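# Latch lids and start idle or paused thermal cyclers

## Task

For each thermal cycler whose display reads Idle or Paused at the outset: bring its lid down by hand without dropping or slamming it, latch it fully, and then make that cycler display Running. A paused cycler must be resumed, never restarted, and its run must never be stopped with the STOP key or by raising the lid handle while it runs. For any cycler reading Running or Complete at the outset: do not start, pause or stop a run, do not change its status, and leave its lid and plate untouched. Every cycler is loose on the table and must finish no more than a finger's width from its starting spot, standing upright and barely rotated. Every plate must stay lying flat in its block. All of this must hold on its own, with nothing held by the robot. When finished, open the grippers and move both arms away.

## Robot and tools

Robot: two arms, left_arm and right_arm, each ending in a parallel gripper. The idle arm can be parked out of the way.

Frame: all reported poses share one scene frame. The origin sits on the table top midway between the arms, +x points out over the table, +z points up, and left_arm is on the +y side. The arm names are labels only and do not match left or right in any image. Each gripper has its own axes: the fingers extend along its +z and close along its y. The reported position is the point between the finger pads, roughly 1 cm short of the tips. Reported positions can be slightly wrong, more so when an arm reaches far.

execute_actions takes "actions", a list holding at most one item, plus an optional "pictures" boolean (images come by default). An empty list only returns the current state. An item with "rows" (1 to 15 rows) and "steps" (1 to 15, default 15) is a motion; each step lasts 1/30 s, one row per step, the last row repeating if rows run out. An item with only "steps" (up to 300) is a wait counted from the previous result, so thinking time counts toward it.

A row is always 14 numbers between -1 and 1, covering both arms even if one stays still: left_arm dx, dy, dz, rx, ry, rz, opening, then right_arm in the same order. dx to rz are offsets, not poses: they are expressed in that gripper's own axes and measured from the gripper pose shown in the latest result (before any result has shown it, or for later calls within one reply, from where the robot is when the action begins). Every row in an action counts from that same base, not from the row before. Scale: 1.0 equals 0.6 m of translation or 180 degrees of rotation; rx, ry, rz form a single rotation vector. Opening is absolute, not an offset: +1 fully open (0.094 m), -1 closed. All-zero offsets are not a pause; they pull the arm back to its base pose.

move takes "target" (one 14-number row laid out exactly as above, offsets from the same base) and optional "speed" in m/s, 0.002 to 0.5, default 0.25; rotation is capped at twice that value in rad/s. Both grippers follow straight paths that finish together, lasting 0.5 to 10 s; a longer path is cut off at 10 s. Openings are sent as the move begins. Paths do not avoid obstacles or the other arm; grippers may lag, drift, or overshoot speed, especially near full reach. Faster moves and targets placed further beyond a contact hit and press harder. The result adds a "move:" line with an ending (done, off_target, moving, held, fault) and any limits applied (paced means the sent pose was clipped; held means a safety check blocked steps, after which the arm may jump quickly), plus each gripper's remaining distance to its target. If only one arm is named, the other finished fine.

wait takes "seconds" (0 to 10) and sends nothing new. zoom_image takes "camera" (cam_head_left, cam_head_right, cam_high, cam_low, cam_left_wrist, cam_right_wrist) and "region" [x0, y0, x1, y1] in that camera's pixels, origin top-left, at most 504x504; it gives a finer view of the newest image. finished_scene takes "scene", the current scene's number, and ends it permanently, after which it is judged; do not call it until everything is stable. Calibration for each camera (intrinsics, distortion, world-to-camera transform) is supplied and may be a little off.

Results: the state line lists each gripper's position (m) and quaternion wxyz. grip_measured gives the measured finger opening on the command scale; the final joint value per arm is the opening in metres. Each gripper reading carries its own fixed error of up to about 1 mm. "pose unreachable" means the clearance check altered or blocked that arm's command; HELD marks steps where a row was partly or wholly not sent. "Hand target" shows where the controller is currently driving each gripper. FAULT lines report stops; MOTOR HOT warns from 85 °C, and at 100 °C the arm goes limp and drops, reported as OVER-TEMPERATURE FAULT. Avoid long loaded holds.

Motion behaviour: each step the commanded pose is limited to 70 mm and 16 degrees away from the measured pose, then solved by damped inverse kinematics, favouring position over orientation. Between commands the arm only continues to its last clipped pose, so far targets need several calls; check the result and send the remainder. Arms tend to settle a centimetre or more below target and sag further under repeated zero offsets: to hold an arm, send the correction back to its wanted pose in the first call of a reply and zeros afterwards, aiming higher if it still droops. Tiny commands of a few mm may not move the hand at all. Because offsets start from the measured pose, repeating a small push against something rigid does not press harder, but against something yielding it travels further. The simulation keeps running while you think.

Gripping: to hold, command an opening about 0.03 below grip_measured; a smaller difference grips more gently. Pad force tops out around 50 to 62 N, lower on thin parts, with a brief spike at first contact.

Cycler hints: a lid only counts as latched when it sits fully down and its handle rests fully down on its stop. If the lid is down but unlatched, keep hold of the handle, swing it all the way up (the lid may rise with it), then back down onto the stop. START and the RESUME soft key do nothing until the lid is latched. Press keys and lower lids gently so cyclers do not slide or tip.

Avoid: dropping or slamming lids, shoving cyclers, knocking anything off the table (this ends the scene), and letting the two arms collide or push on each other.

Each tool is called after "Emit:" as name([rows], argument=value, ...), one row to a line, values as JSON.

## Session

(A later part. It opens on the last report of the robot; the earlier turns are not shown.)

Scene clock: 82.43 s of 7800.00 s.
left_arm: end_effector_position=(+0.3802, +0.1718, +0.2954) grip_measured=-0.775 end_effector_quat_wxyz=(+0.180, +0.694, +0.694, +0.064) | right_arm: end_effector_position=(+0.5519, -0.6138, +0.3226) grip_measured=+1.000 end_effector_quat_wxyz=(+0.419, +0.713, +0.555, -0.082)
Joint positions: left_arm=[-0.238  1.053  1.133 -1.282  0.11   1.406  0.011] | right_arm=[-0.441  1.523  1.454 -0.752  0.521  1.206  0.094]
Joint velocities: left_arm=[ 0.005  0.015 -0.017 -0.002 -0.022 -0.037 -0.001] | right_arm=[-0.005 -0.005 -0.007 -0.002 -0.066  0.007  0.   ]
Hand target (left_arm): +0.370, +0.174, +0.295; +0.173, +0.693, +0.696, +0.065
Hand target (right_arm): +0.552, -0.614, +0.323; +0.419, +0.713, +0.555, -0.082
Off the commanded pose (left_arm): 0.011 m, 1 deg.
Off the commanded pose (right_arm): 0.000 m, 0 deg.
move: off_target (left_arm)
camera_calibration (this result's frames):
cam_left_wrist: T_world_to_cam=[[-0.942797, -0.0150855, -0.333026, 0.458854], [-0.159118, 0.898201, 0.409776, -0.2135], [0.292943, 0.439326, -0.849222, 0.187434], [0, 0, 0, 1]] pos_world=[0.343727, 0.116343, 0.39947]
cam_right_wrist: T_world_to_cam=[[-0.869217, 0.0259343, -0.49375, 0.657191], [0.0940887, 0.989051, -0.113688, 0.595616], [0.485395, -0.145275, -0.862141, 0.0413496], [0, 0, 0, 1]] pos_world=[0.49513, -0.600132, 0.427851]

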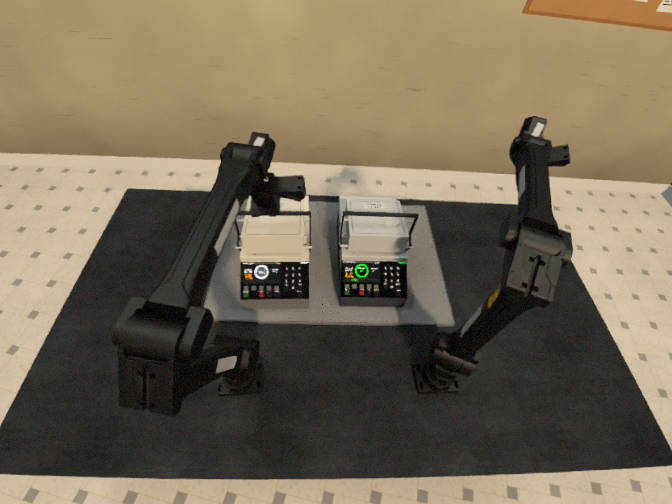

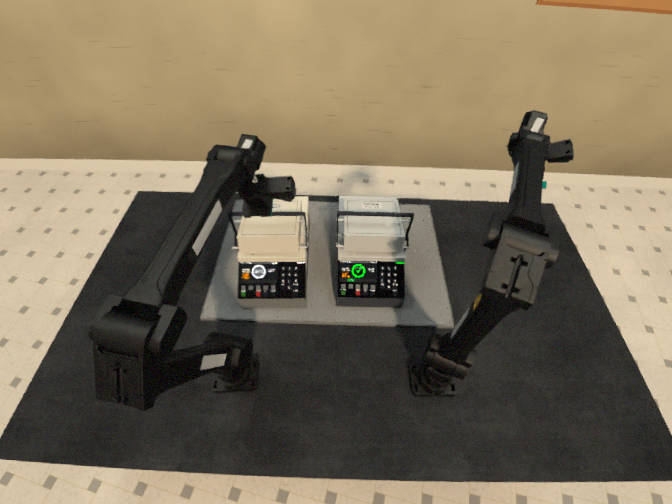

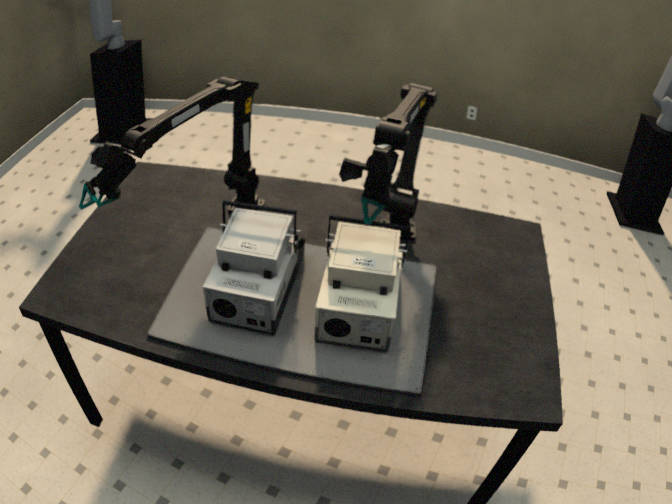

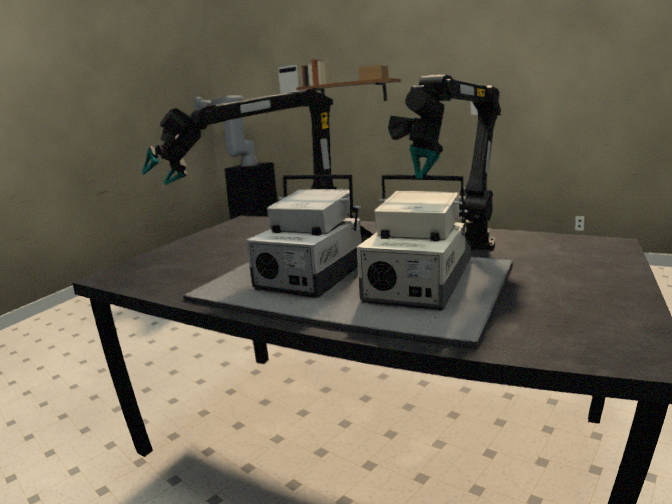

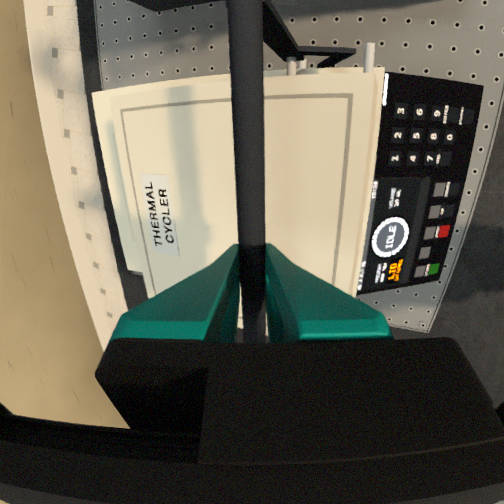

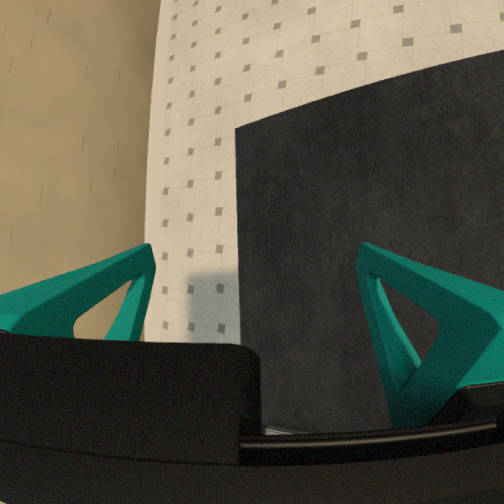

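Emit:
move(target=[0,-0.14,0.01,0,0,0,-0.79,0,0,0,0,0,0,1], speed=0.03)

Emit:
move(target=[0,-0.09,0.06,0,0,0,-0.79,0,0,0,0,0,0,1], speed=0.03)

Scene clock: 92.20 s of 7800.00 s.
left_arm: end_effector_position=(+0.3191, +0.1681, +0.2675) grip_measured=-0.780 end_effector_quat_wxyz=(+0.193, +0.693, +0.691, +0.073) | right_arm: end_effector_position=(+0.5519, -0.6138, +0.3226) grip_measured=+1.000 end_effector_quat_wxyz=(+0.419, +0.713, +0.555, -0.082)
Joint positions: left_arm=[-0.291  0.861  0.942 -1.246  0.091  1.359  0.01 ] | right_arm=[-0.441  1.523  1.454 -0.752  0.521  1.206  0.094]
Joint velocities: left_arm=[-0.015 -0.005  0.017 -0.007  0.037  0.066 -0.   ] | right_arm=[-0.005  0.015  0.027 -0.032 -0.022 -0.066  0.   ]
Hand target (left_arm): +0.304, +0.169, +0.262; +0.180, +0.694, +0.694, +0.064
Hand target (right_arm): +0.552, -0.614, +0.323; +0.419, +0.713, +0.555, -0.082
Off the commanded pose (left_arm): 0.017 m, 2 deg.
Off the commanded pose (right_arm): 0.000 m, 0 deg.
After step 90, 3.70 s passed at rest.
move: off_target (left_arm)
camera_calibration (this result's frames):
cam_left_wrist: T_world_to_cam=[[-0.932021, -0.0156203, -0.362067, 0.396376], [-0.170499, 0.900497, 0.400045, -0.202573], [0.319791, 0.434583, -0.841945, 0.173554], [0, 0, 0, 1]] pos_world=[0.279391, 0.113184, 0.370676]
cam_right_wrist: T_world_to_cam=[[-0.869217, 0.0259343, -0.49375, 0.657191], [0.0940887, 0.989051, -0.113688, 0.595616], [0.485395, -0.145275, -0.862141, 0.0413496], [0, 0, 0, 1]] pos_world=[0.49513, -0.600132, 0.427851]

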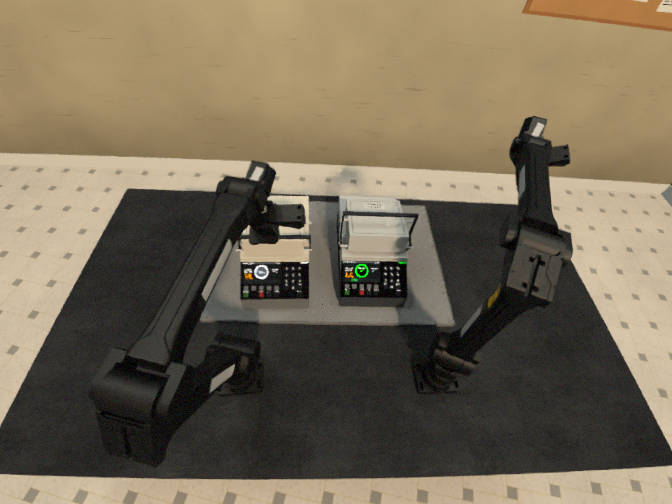

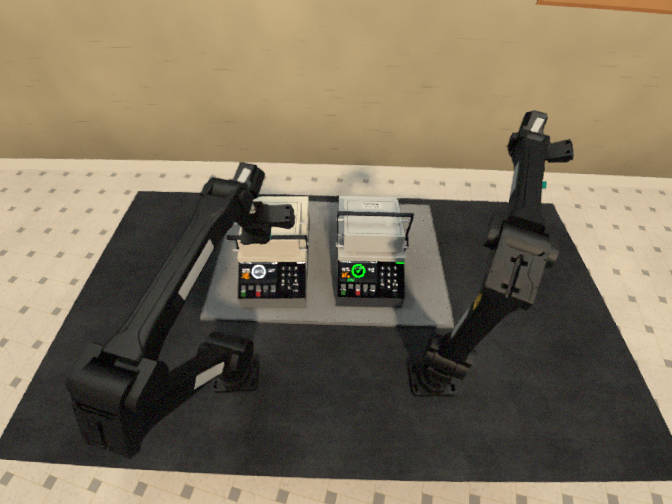

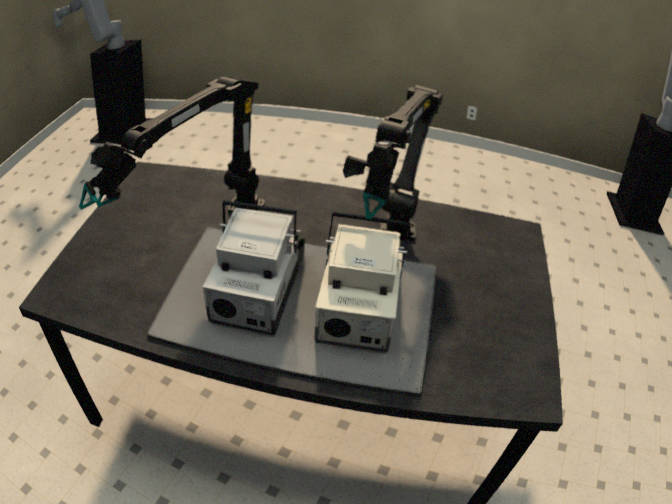

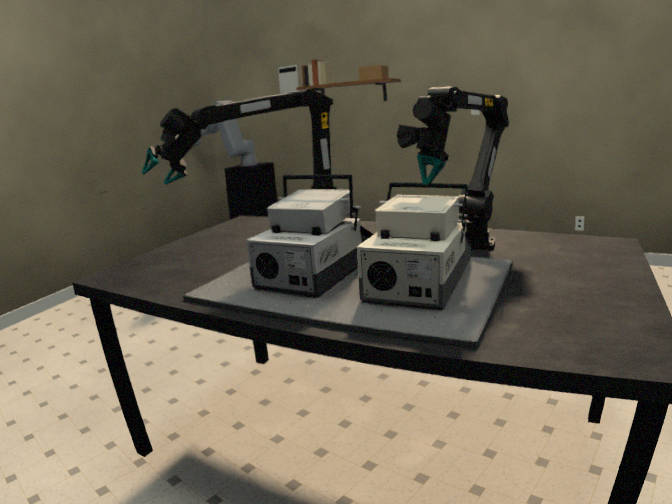

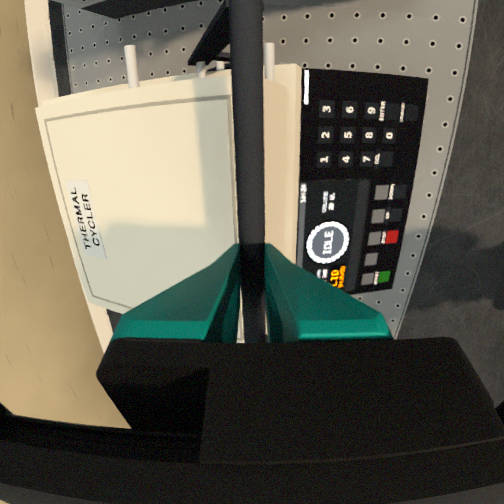

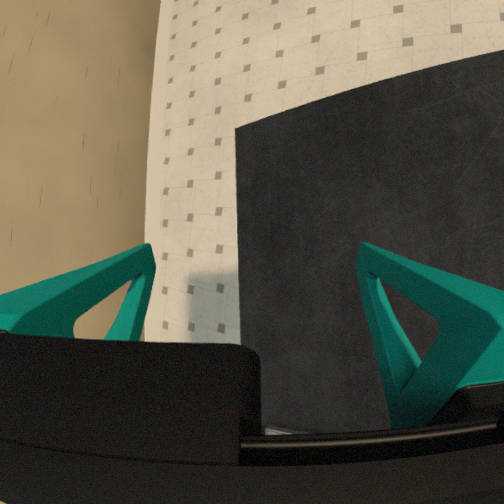

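Scene clock: 94.63 s of 7800.00 s.
left_arm: end_effector_position=(+0.2831, +0.1638, +0.2141) grip_measured=-0.787 end_effector_quat_wxyz=(+0.185, +0.695, +0.691, +0.072) | right_arm: end_effector_position=(+0.5519, -0.6138, +0.3226) grip_measured=+1.000 end_effector_quat_wxyz=(+0.419, +0.713, +0.555, -0.082)
Joint positions: left_arm=[-0.35   0.759  0.76  -1.176  0.063  1.306  0.01 ] | right_arm=[-0.441  1.523  1.454 -0.752  0.521  1.206  0.094]
Joint velocities: left_arm=[-0.024 -0.015  0.012 -0.002 -0.051  0.007 -0.001] | right_arm=[-0.015 -0.015 -0.012 -0.027 -0.037  0.037  0.   ]
Hand target (left_arm): +0.282, +0.161, +0.215; +0.193, +0.693, +0.691, +0.072
Hand target (right_arm): +0.552, -0.614, +0.323; +0.419, +0.713, +0.555, -0.082
Off the commanded pose (left_arm): 0.003 m, 1 deg.
Off the commanded pose (right_arm): 0.000 m, 0 deg.
move: done
camera_calibration (this result's frames):
cam_left_wrist: T_world_to_cam=[[-0.936468, -0.0123684, -0.350535, 0.341692], [-0.165064, 0.89734, 0.409311, -0.18649], [0.309487, 0.441168, -0.842371, 0.143895], [0, 0, 0, 1]] pos_world=[0.244667, 0.108089, 0.317321]
cam_right_wrist: T_world_to_cam=[[-0.869217, 0.0259343, -0.49375, 0.657191], [0.0940887, 0.989051, -0.113688, 0.595616], [0.485395, -0.145275, -0.862141, 0.0413496], [0, 0, 0, 1]] pos_world=[0.49513, -0.600132, 0.427851]

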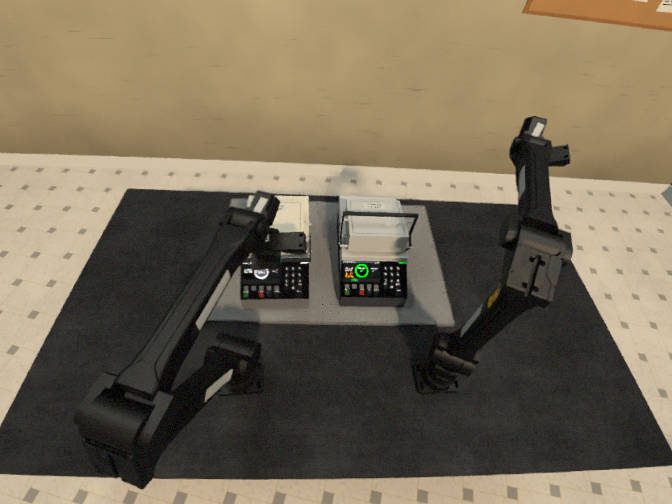

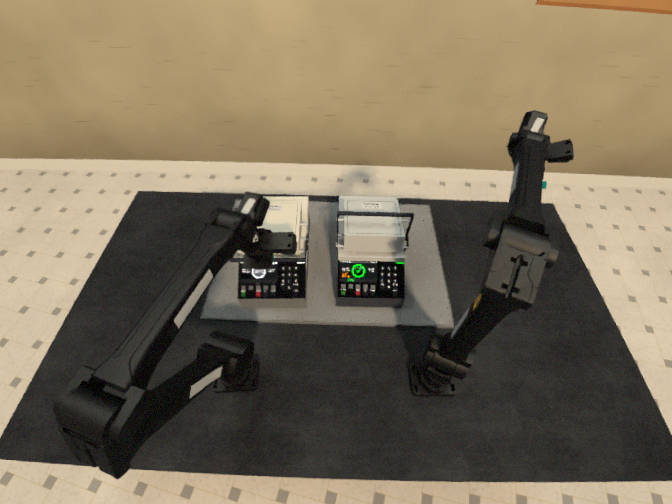

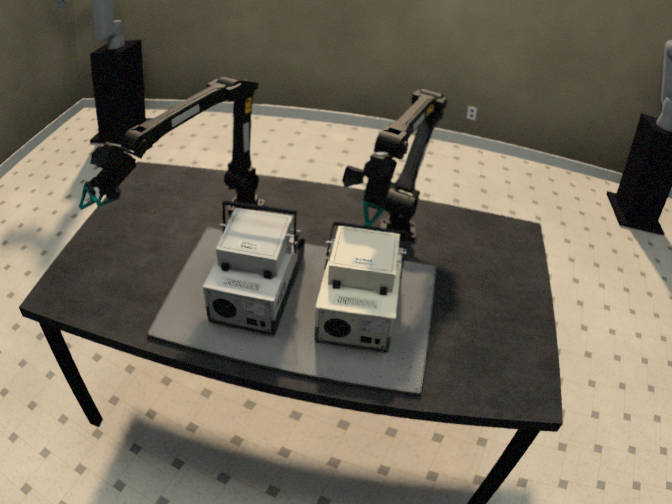

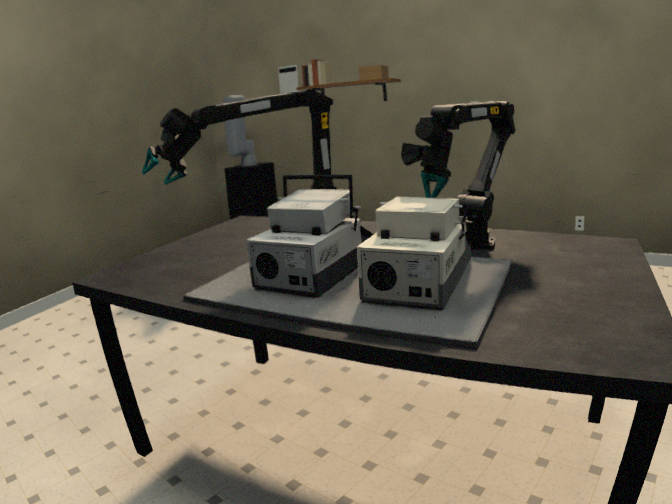

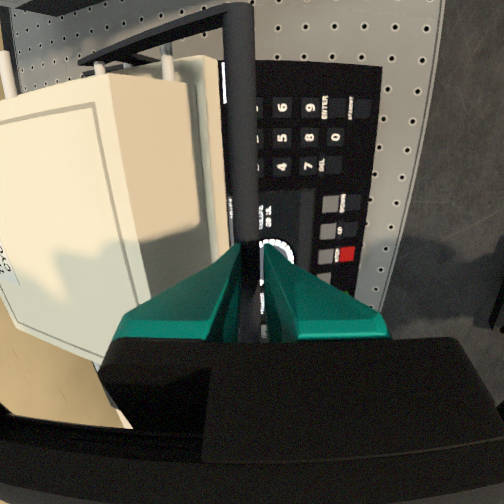

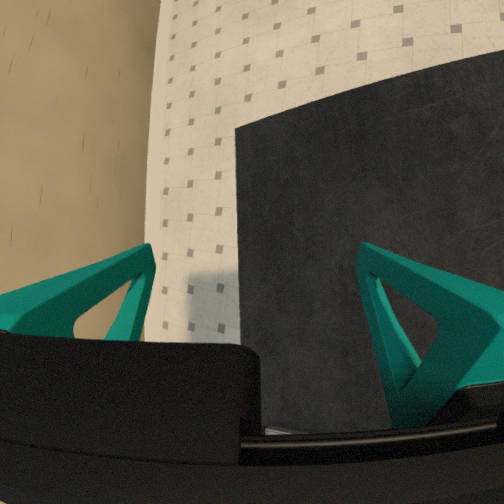

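Now straight down ~.07: gy −.025, gz .065.

Emit:
move(target=[0,-0.045,0.12,0,0,0,-0.79,0,0,0,0,0,0,1], speed=0.03)

Emit:
move(target=[0,0,0,0,0,0,0.2,0,0,0,0,0,0,1], speed=0.03)

Emit:
move(target=[0,0,-0.12,0,0,0,0.2,0,0,0,0,0,0,1], speed=0.06)

Scene clock: 103.73 s of 7800.00 s.
left_arm: end_effector_position=(+0.2850, +0.1625, +0.2066) grip_measured=-0.787 end_effector_quat_wxyz=(+0.235, +0.680, +0.686, +0.110) | right_arm: end_effector_position=(+0.5519, -0.6138, +0.3226) grip_measured=+1.000 end_effector_quat_wxyz=(+0.419, +0.713, +0.555, -0.082)
Joint positions: left_arm=[-0.373  0.672  0.672 -1.046  0.032  1.274  0.01 ] | right_arm=[-0.441  1.523  1.454 -0.752  0.521  1.206  0.094]
Joint velocities: left_arm=[-0.015 -0.005 -0.002 -0.007 -0.022  0.051  0.002] | right_arm=[-0.015 -0.005 -0.012 -0.007  0.037 -0.037  0.   ]
Hand target (left_arm): +0.273, +0.157, +0.145; +0.185, +0.694, +0.692, +0.072
Hand target (right_arm): +0.552, -0.614, +0.323; +0.419, +0.713, +0.555, -0.082
Off the commanded pose (left_arm): 0.069 m, 7 deg.
Off the commanded pose (right_arm): 0.000 m, 0 deg.
After step 90, 3.30 s passed at rest.
move: off_target (left_arm)
camera_calibration (this result's frames):
cam_left_wrist: T_world_to_cam=[[-0.884237, -0.0387065, -0.465431, 0.35387], [-0.232141, 0.901163, 0.366083, -0.154497], [0.405259, 0.43175, -0.805827, 0.104237], [0, 0, 0, 1]] pos_world=[0.234797, 0.10792, 0.305257]
cam_right_wrist: T_world_to_cam=[[-0.869217, 0.0259343, -0.49375, 0.657191], [0.0940887, 0.989051, -0.113688, 0.595616], [0.485395, -0.145275, -0.862141, 0.0413496], [0, 0, 0, 1]] pos_world=[0.49513, -0.600132, 0.427851]

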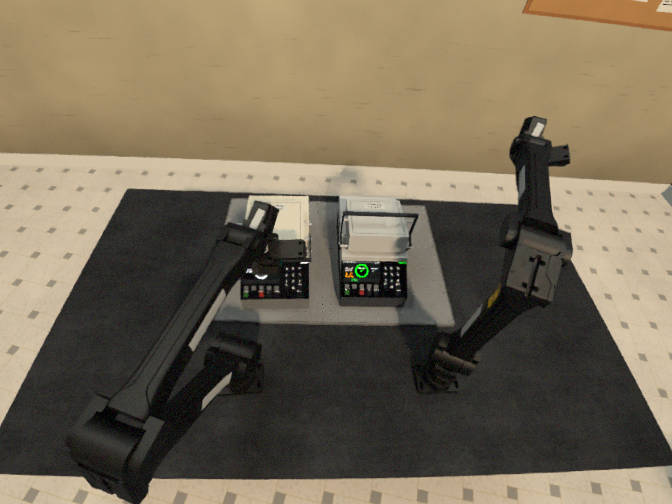

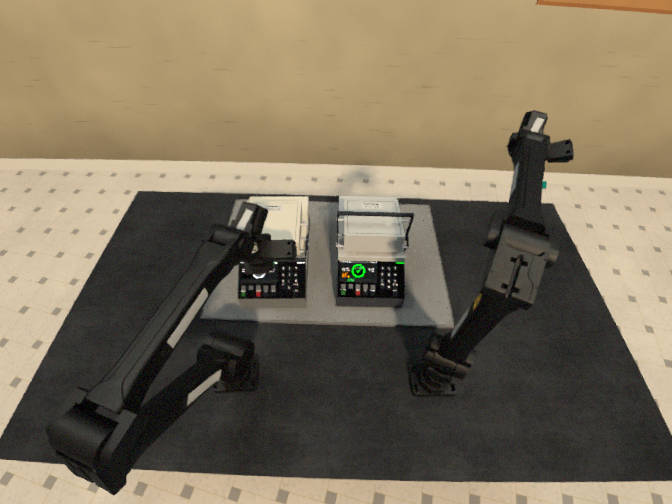

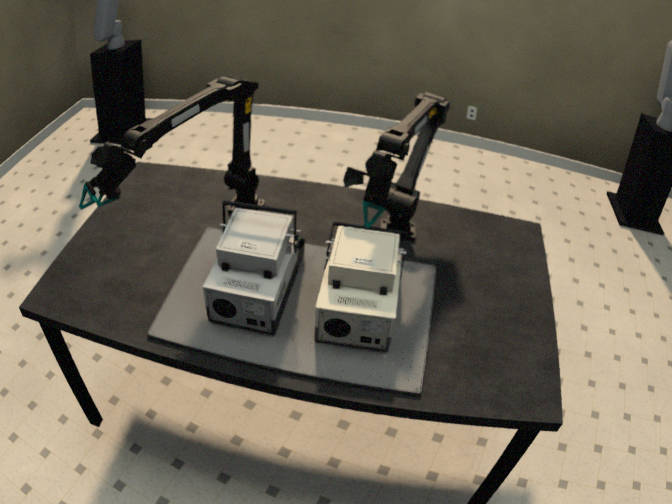

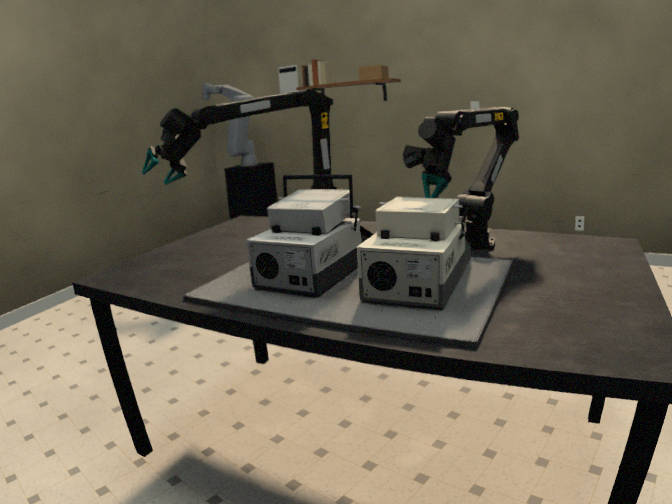

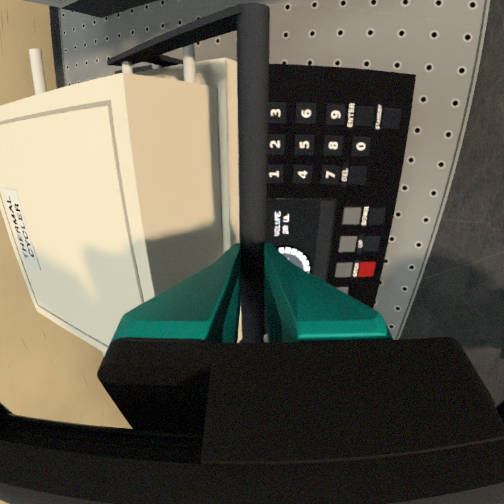

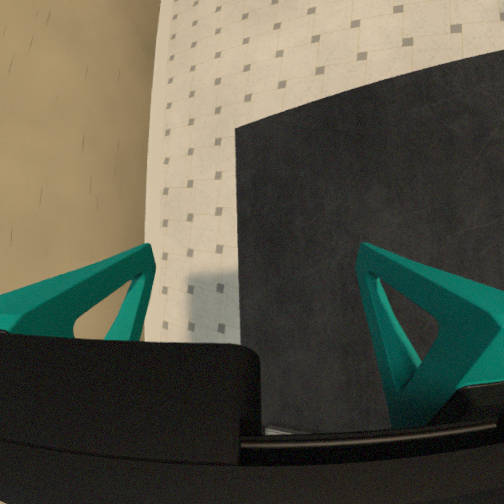

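Scene clock: 104.23 s of 7800.00 s.
left_arm: end_effector_position=(+0.2838, +0.1630, +0.2052) grip_measured=+0.197 end_effector_quat_wxyz=(+0.234, +0.680, +0.686, +0.111) | right_arm: end_effector_position=(+0.5519, -0.6138, +0.3226) grip_measured=+1.000 end_effector_quat_wxyz=(+0.419, +0.713, +0.555, -0.082)
Joint positions: left_arm=[-0.373  0.668  0.667 -1.046  0.031  1.274  0.056] | right_arm=[-0.441  1.523  1.454 -0.752  0.521  1.206  0.094]
Joint velocities: left_arm=[-0.015 -0.005 -0.002 -0.007  0.007 -0.022  0.   ] | right_arm=[-0.005  0.015  0.007  0.012  0.007 -0.007  0.   ]
Hand target (left_arm): +0.285, +0.163, +0.206; +0.235, +0.680, +0.686, +0.110
Hand target (right_arm): +0.552, -0.614, +0.323; +0.419, +0.713, +0.555, -0.082
Off the commanded pose (left_arm): 0.002 m, 0 deg.
Off the commanded pose (right_arm): 0.000 m, 0 deg.
move: done
camera_calibration (this result's frames):
cam_left_wrist: T_world_to_cam=[[-0.884429, -0.0386719, -0.465069, 0.352208], [-0.232488, 0.900603, 0.367238, -0.154798], [0.404641, 0.432918, -0.805511, 0.103297], [0, 0, 0, 1]] pos_world=[0.233716, 0.108312, 0.303856]
cam_right_wrist: T_world_to_cam=[[-0.869217, 0.0259343, -0.49375, 0.657191], [0.0940887, 0.989051, -0.113688, 0.595616], [0.485395, -0.145275, -0.862141, 0.0413496], [0, 0, 0, 1]] pos_world=[0.49513, -0.600132, 0.427851]

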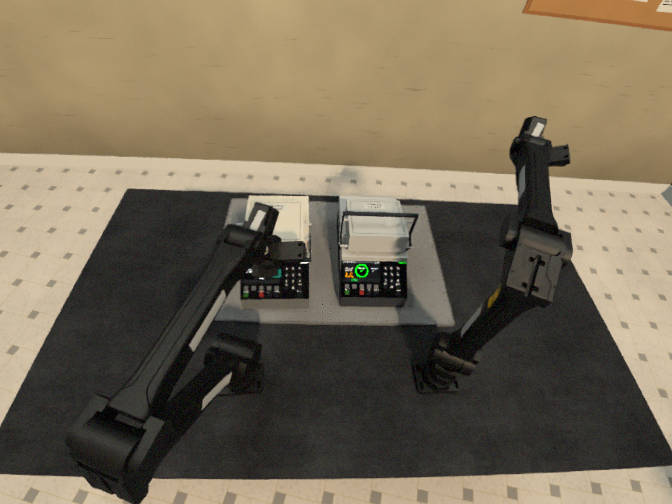

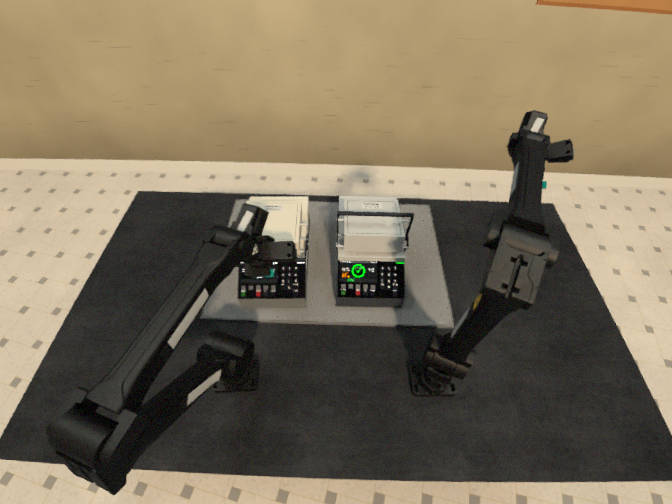

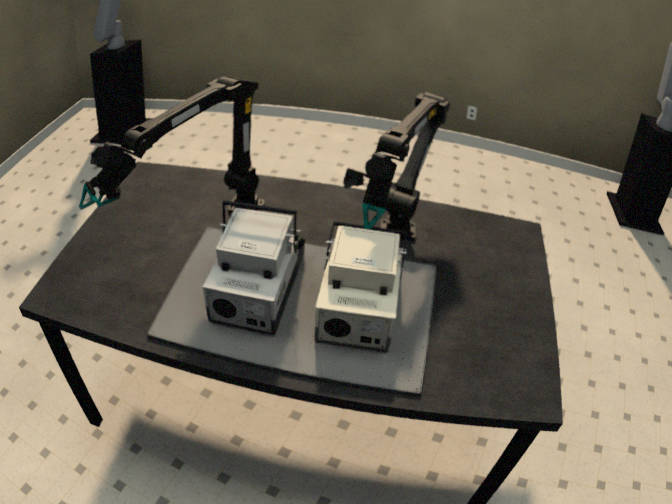

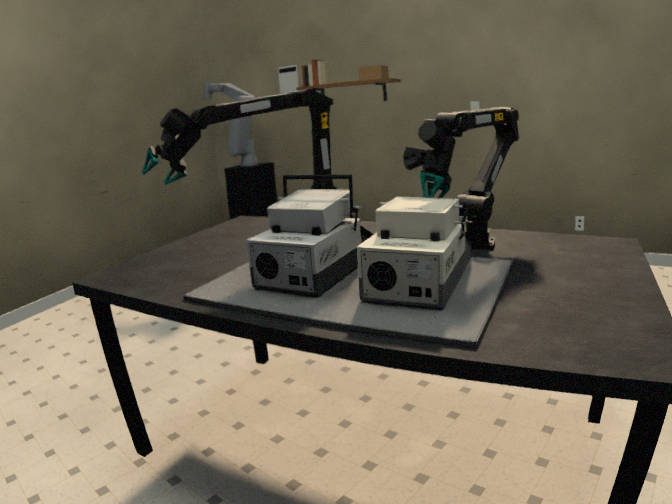

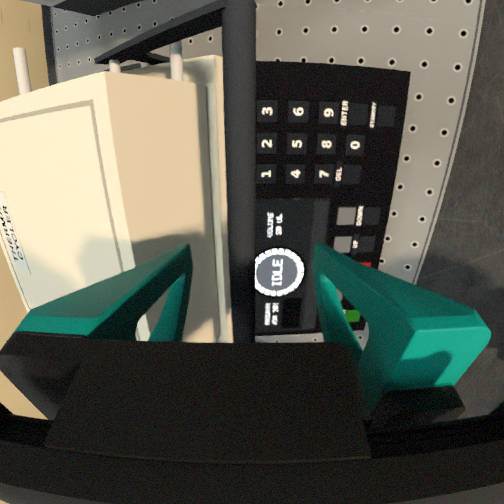

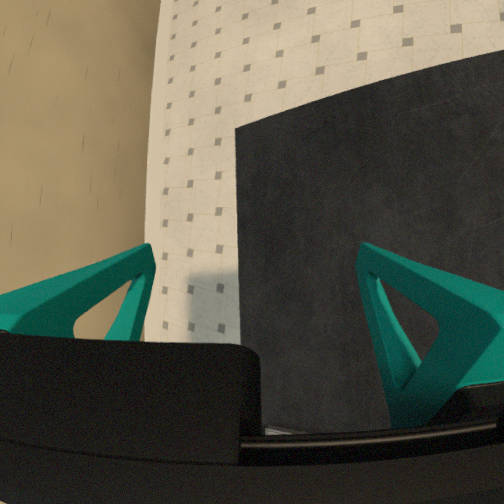

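Scene clock: 105.77 s of 7800.00 s.
left_arm: end_effector_position=(+0.2434, +0.1746, +0.2377) grip_measured=+0.197 end_effector_quat_wxyz=(+0.212, +0.684, +0.691, +0.098) | right_arm: end_effector_position=(+0.5519, -0.6138, +0.3226) grip_measured=+1.000 end_effector_quat_wxyz=(+0.419, +0.713, +0.555, -0.082)
Joint positions: left_arm=[-0.373  0.576  0.742 -1.265  0.031  1.274  0.056] | right_arm=[-0.441  1.523  1.454 -0.752  0.521  1.206  0.094]
Joint velocities: left_arm=[ 0.005 -0.005  0.012  0.007 -0.007 -0.037 -0.   ] | right_arm=[-0.015  0.005  0.002  0.002 -0.007 -0.066  0.   ]
Hand target (left_arm): +0.248, +0.175, +0.267; +0.235, +0.680, +0.686, +0.111
Hand target (right_arm): +0.552, -0.614, +0.323; +0.419, +0.713, +0.555, -0.082
Off the commanded pose (left_arm): 0.031 m, 3 deg.
Off the commanded pose (right_arm): 0.000 m, 0 deg.
move: off_target (left_arm)
camera_calibration (this result's frames):
cam_left_wrist: T_world_to_cam=[[-0.906835, -0.032247, -0.420251, 0.325676], [-0.213284, 0.895097, 0.391551, -0.196063], [0.363539, 0.444705, -0.818582, 0.151858], [0, 0, 0, 1]] pos_world=[0.198311, 0.118465, 0.337943]
cam_right_wrist: T_world_to_cam=[[-0.869217, 0.0259343, -0.49375, 0.657191], [0.0940887, 0.989051, -0.113688, 0.595616], [0.485395, -0.145275, -0.862141, 0.0413496], [0, 0, 0, 1]] pos_world=[0.49513, -0.600132, 0.427851]

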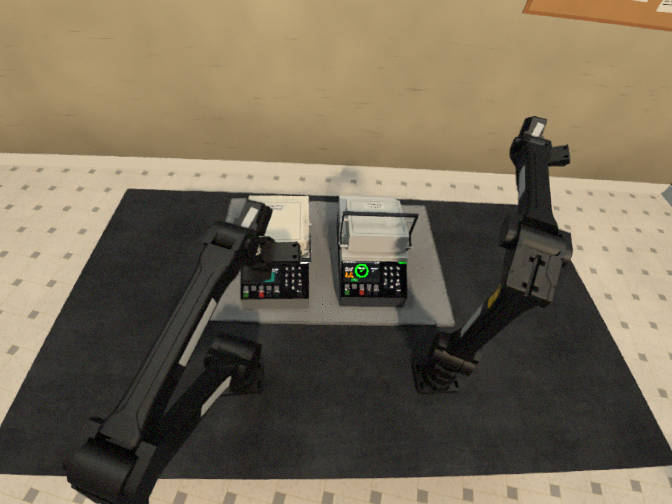

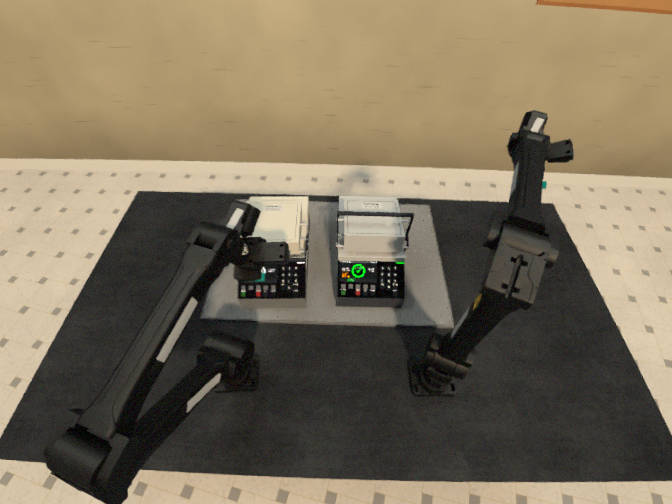

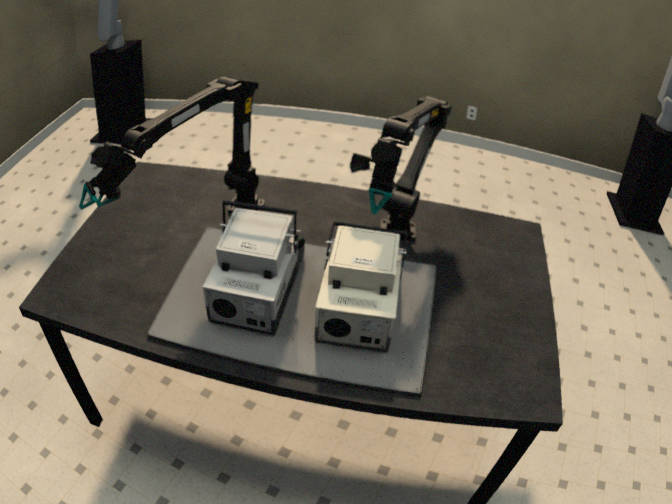

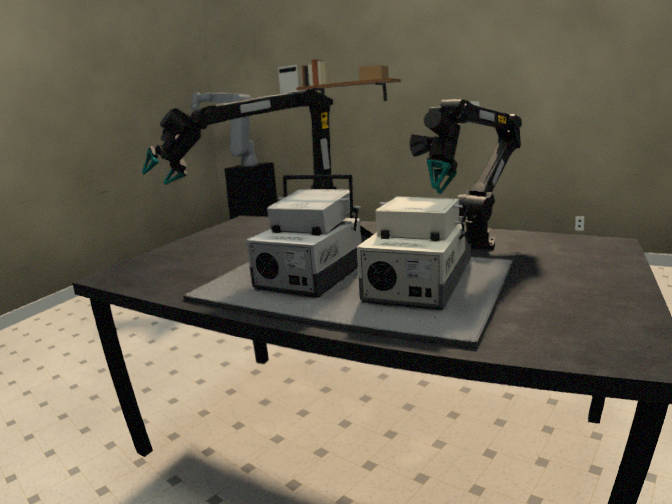

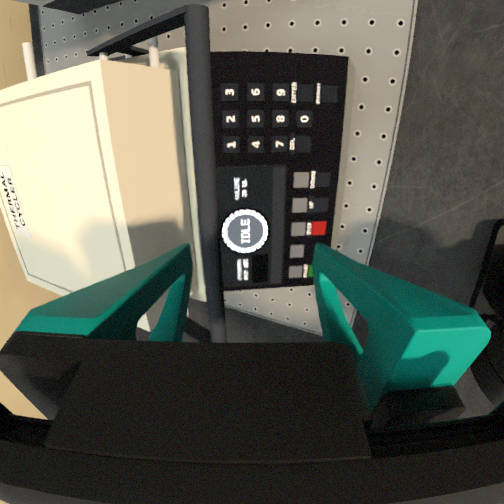

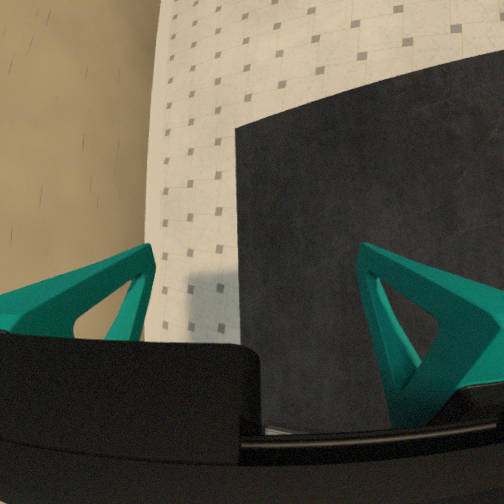

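Emit:
move(target=[0.103,-0.05,0.05,0,0,0,-1,0,0,0,0,0,0,1], speed=0.05)

Scene clock: 120.60 s of 7800.00 s.
left_arm: end_effector_position=(+0.2258, +0.2283, +0.1839) grip_measured=-0.997 end_effector_quat_wxyz=(+0.199, +0.684, +0.696, +0.088) | right_arm: end_effector_position=(+0.5519, -0.6138, +0.3226) grip_measured=+1.000 end_effector_quat_wxyz=(+0.419, +0.713, +0.555, -0.082)
Joint positions: left_arm=[-0.011  0.508  0.596 -1.257  0.183  1.598  0.   ] | right_arm=[-0.441  1.523  1.454 -0.752  0.521  1.206  0.094]
Joint velocities: left_arm=[-0.005  0.005 -0.012 -0.002 -0.022  0.007 -0.   ] | right_arm=[ 0.005 -0.015  0.002 -0.007  0.037 -0.051  0.   ]
Hand target (left_arm): +0.231, +0.230, +0.189; +0.211, +0.685, +0.690, +0.102
Hand target (right_arm): +0.552, -0.614, +0.323; +0.419, +0.713, +0.555, -0.082
Off the commanded pose (left_arm): 0.007 m, 2 deg.
Off the commanded pose (right_arm): 0.000 m, 0 deg.
After step 90, 9.90 s passed at rest.
move: done
camera_calibration (this result's frames):
cam_left_wrist: T_world_to_cam=[[-0.920347, -0.0366672, -0.389379, 0.287301], [-0.205287, 0.89271, 0.401156, -0.229784], [0.332894, 0.449137, -0.829131, 0.0981846], [0, 0, 0, 1]] pos_world=[0.18456, 0.171567, 0.285456]
cam_right_wrist: T_world_to_cam=[[-0.869217, 0.0259343, -0.49375, 0.657191], [0.0940887, 0.989051, -0.113688, 0.595616], [0.485395, -0.145275, -0.862141, 0.0413496], [0, 0, 0, 1]] pos_world=[0.49513, -0.600132, 0.427851]

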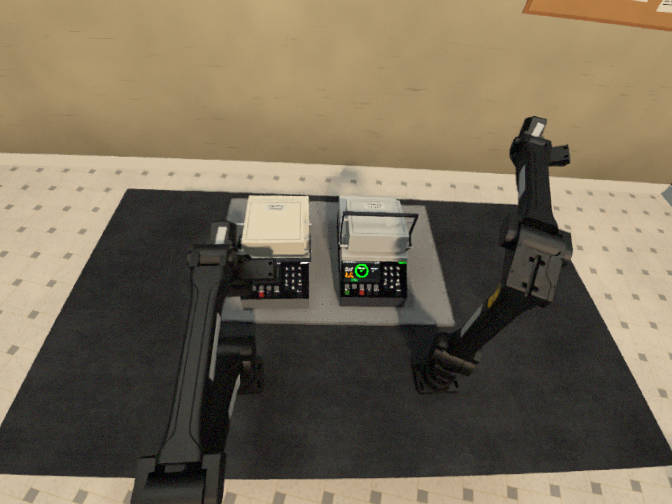

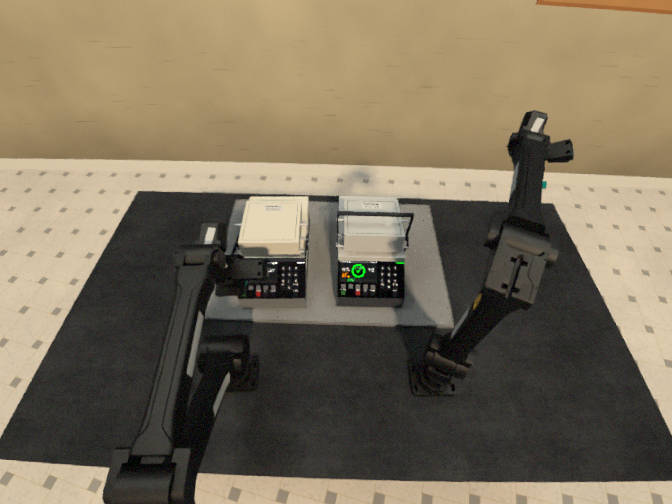

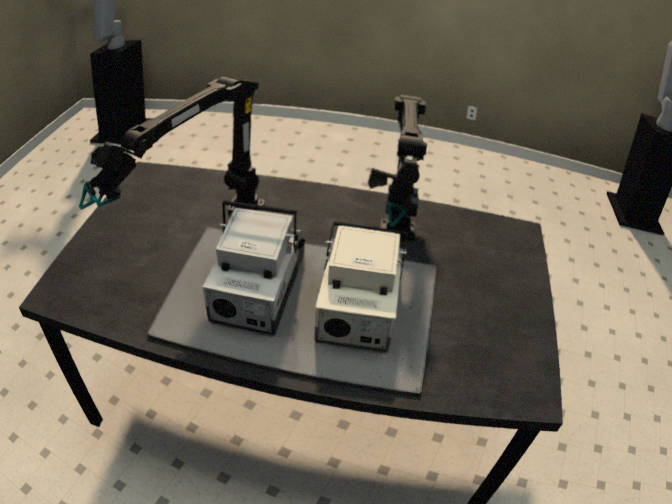

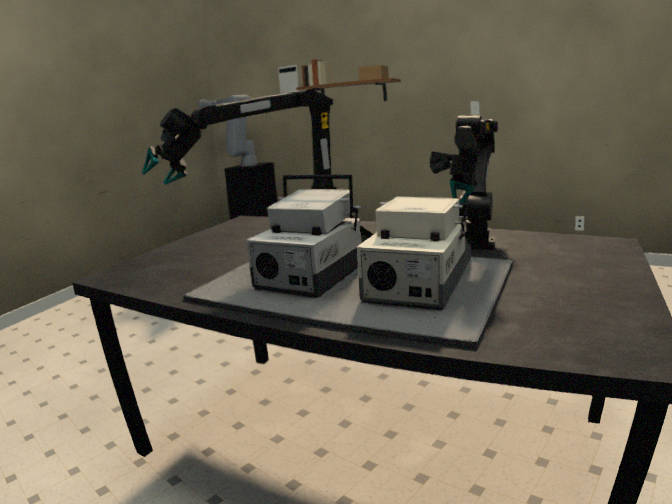

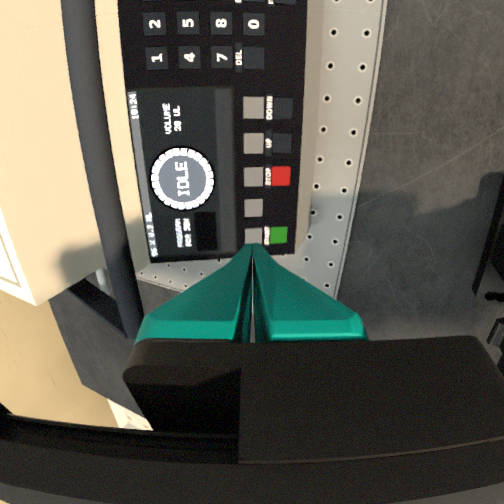

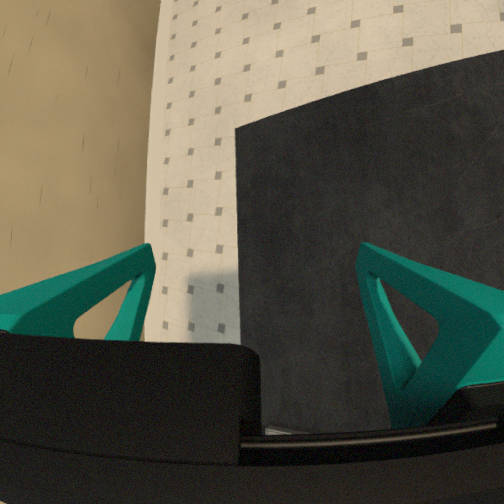

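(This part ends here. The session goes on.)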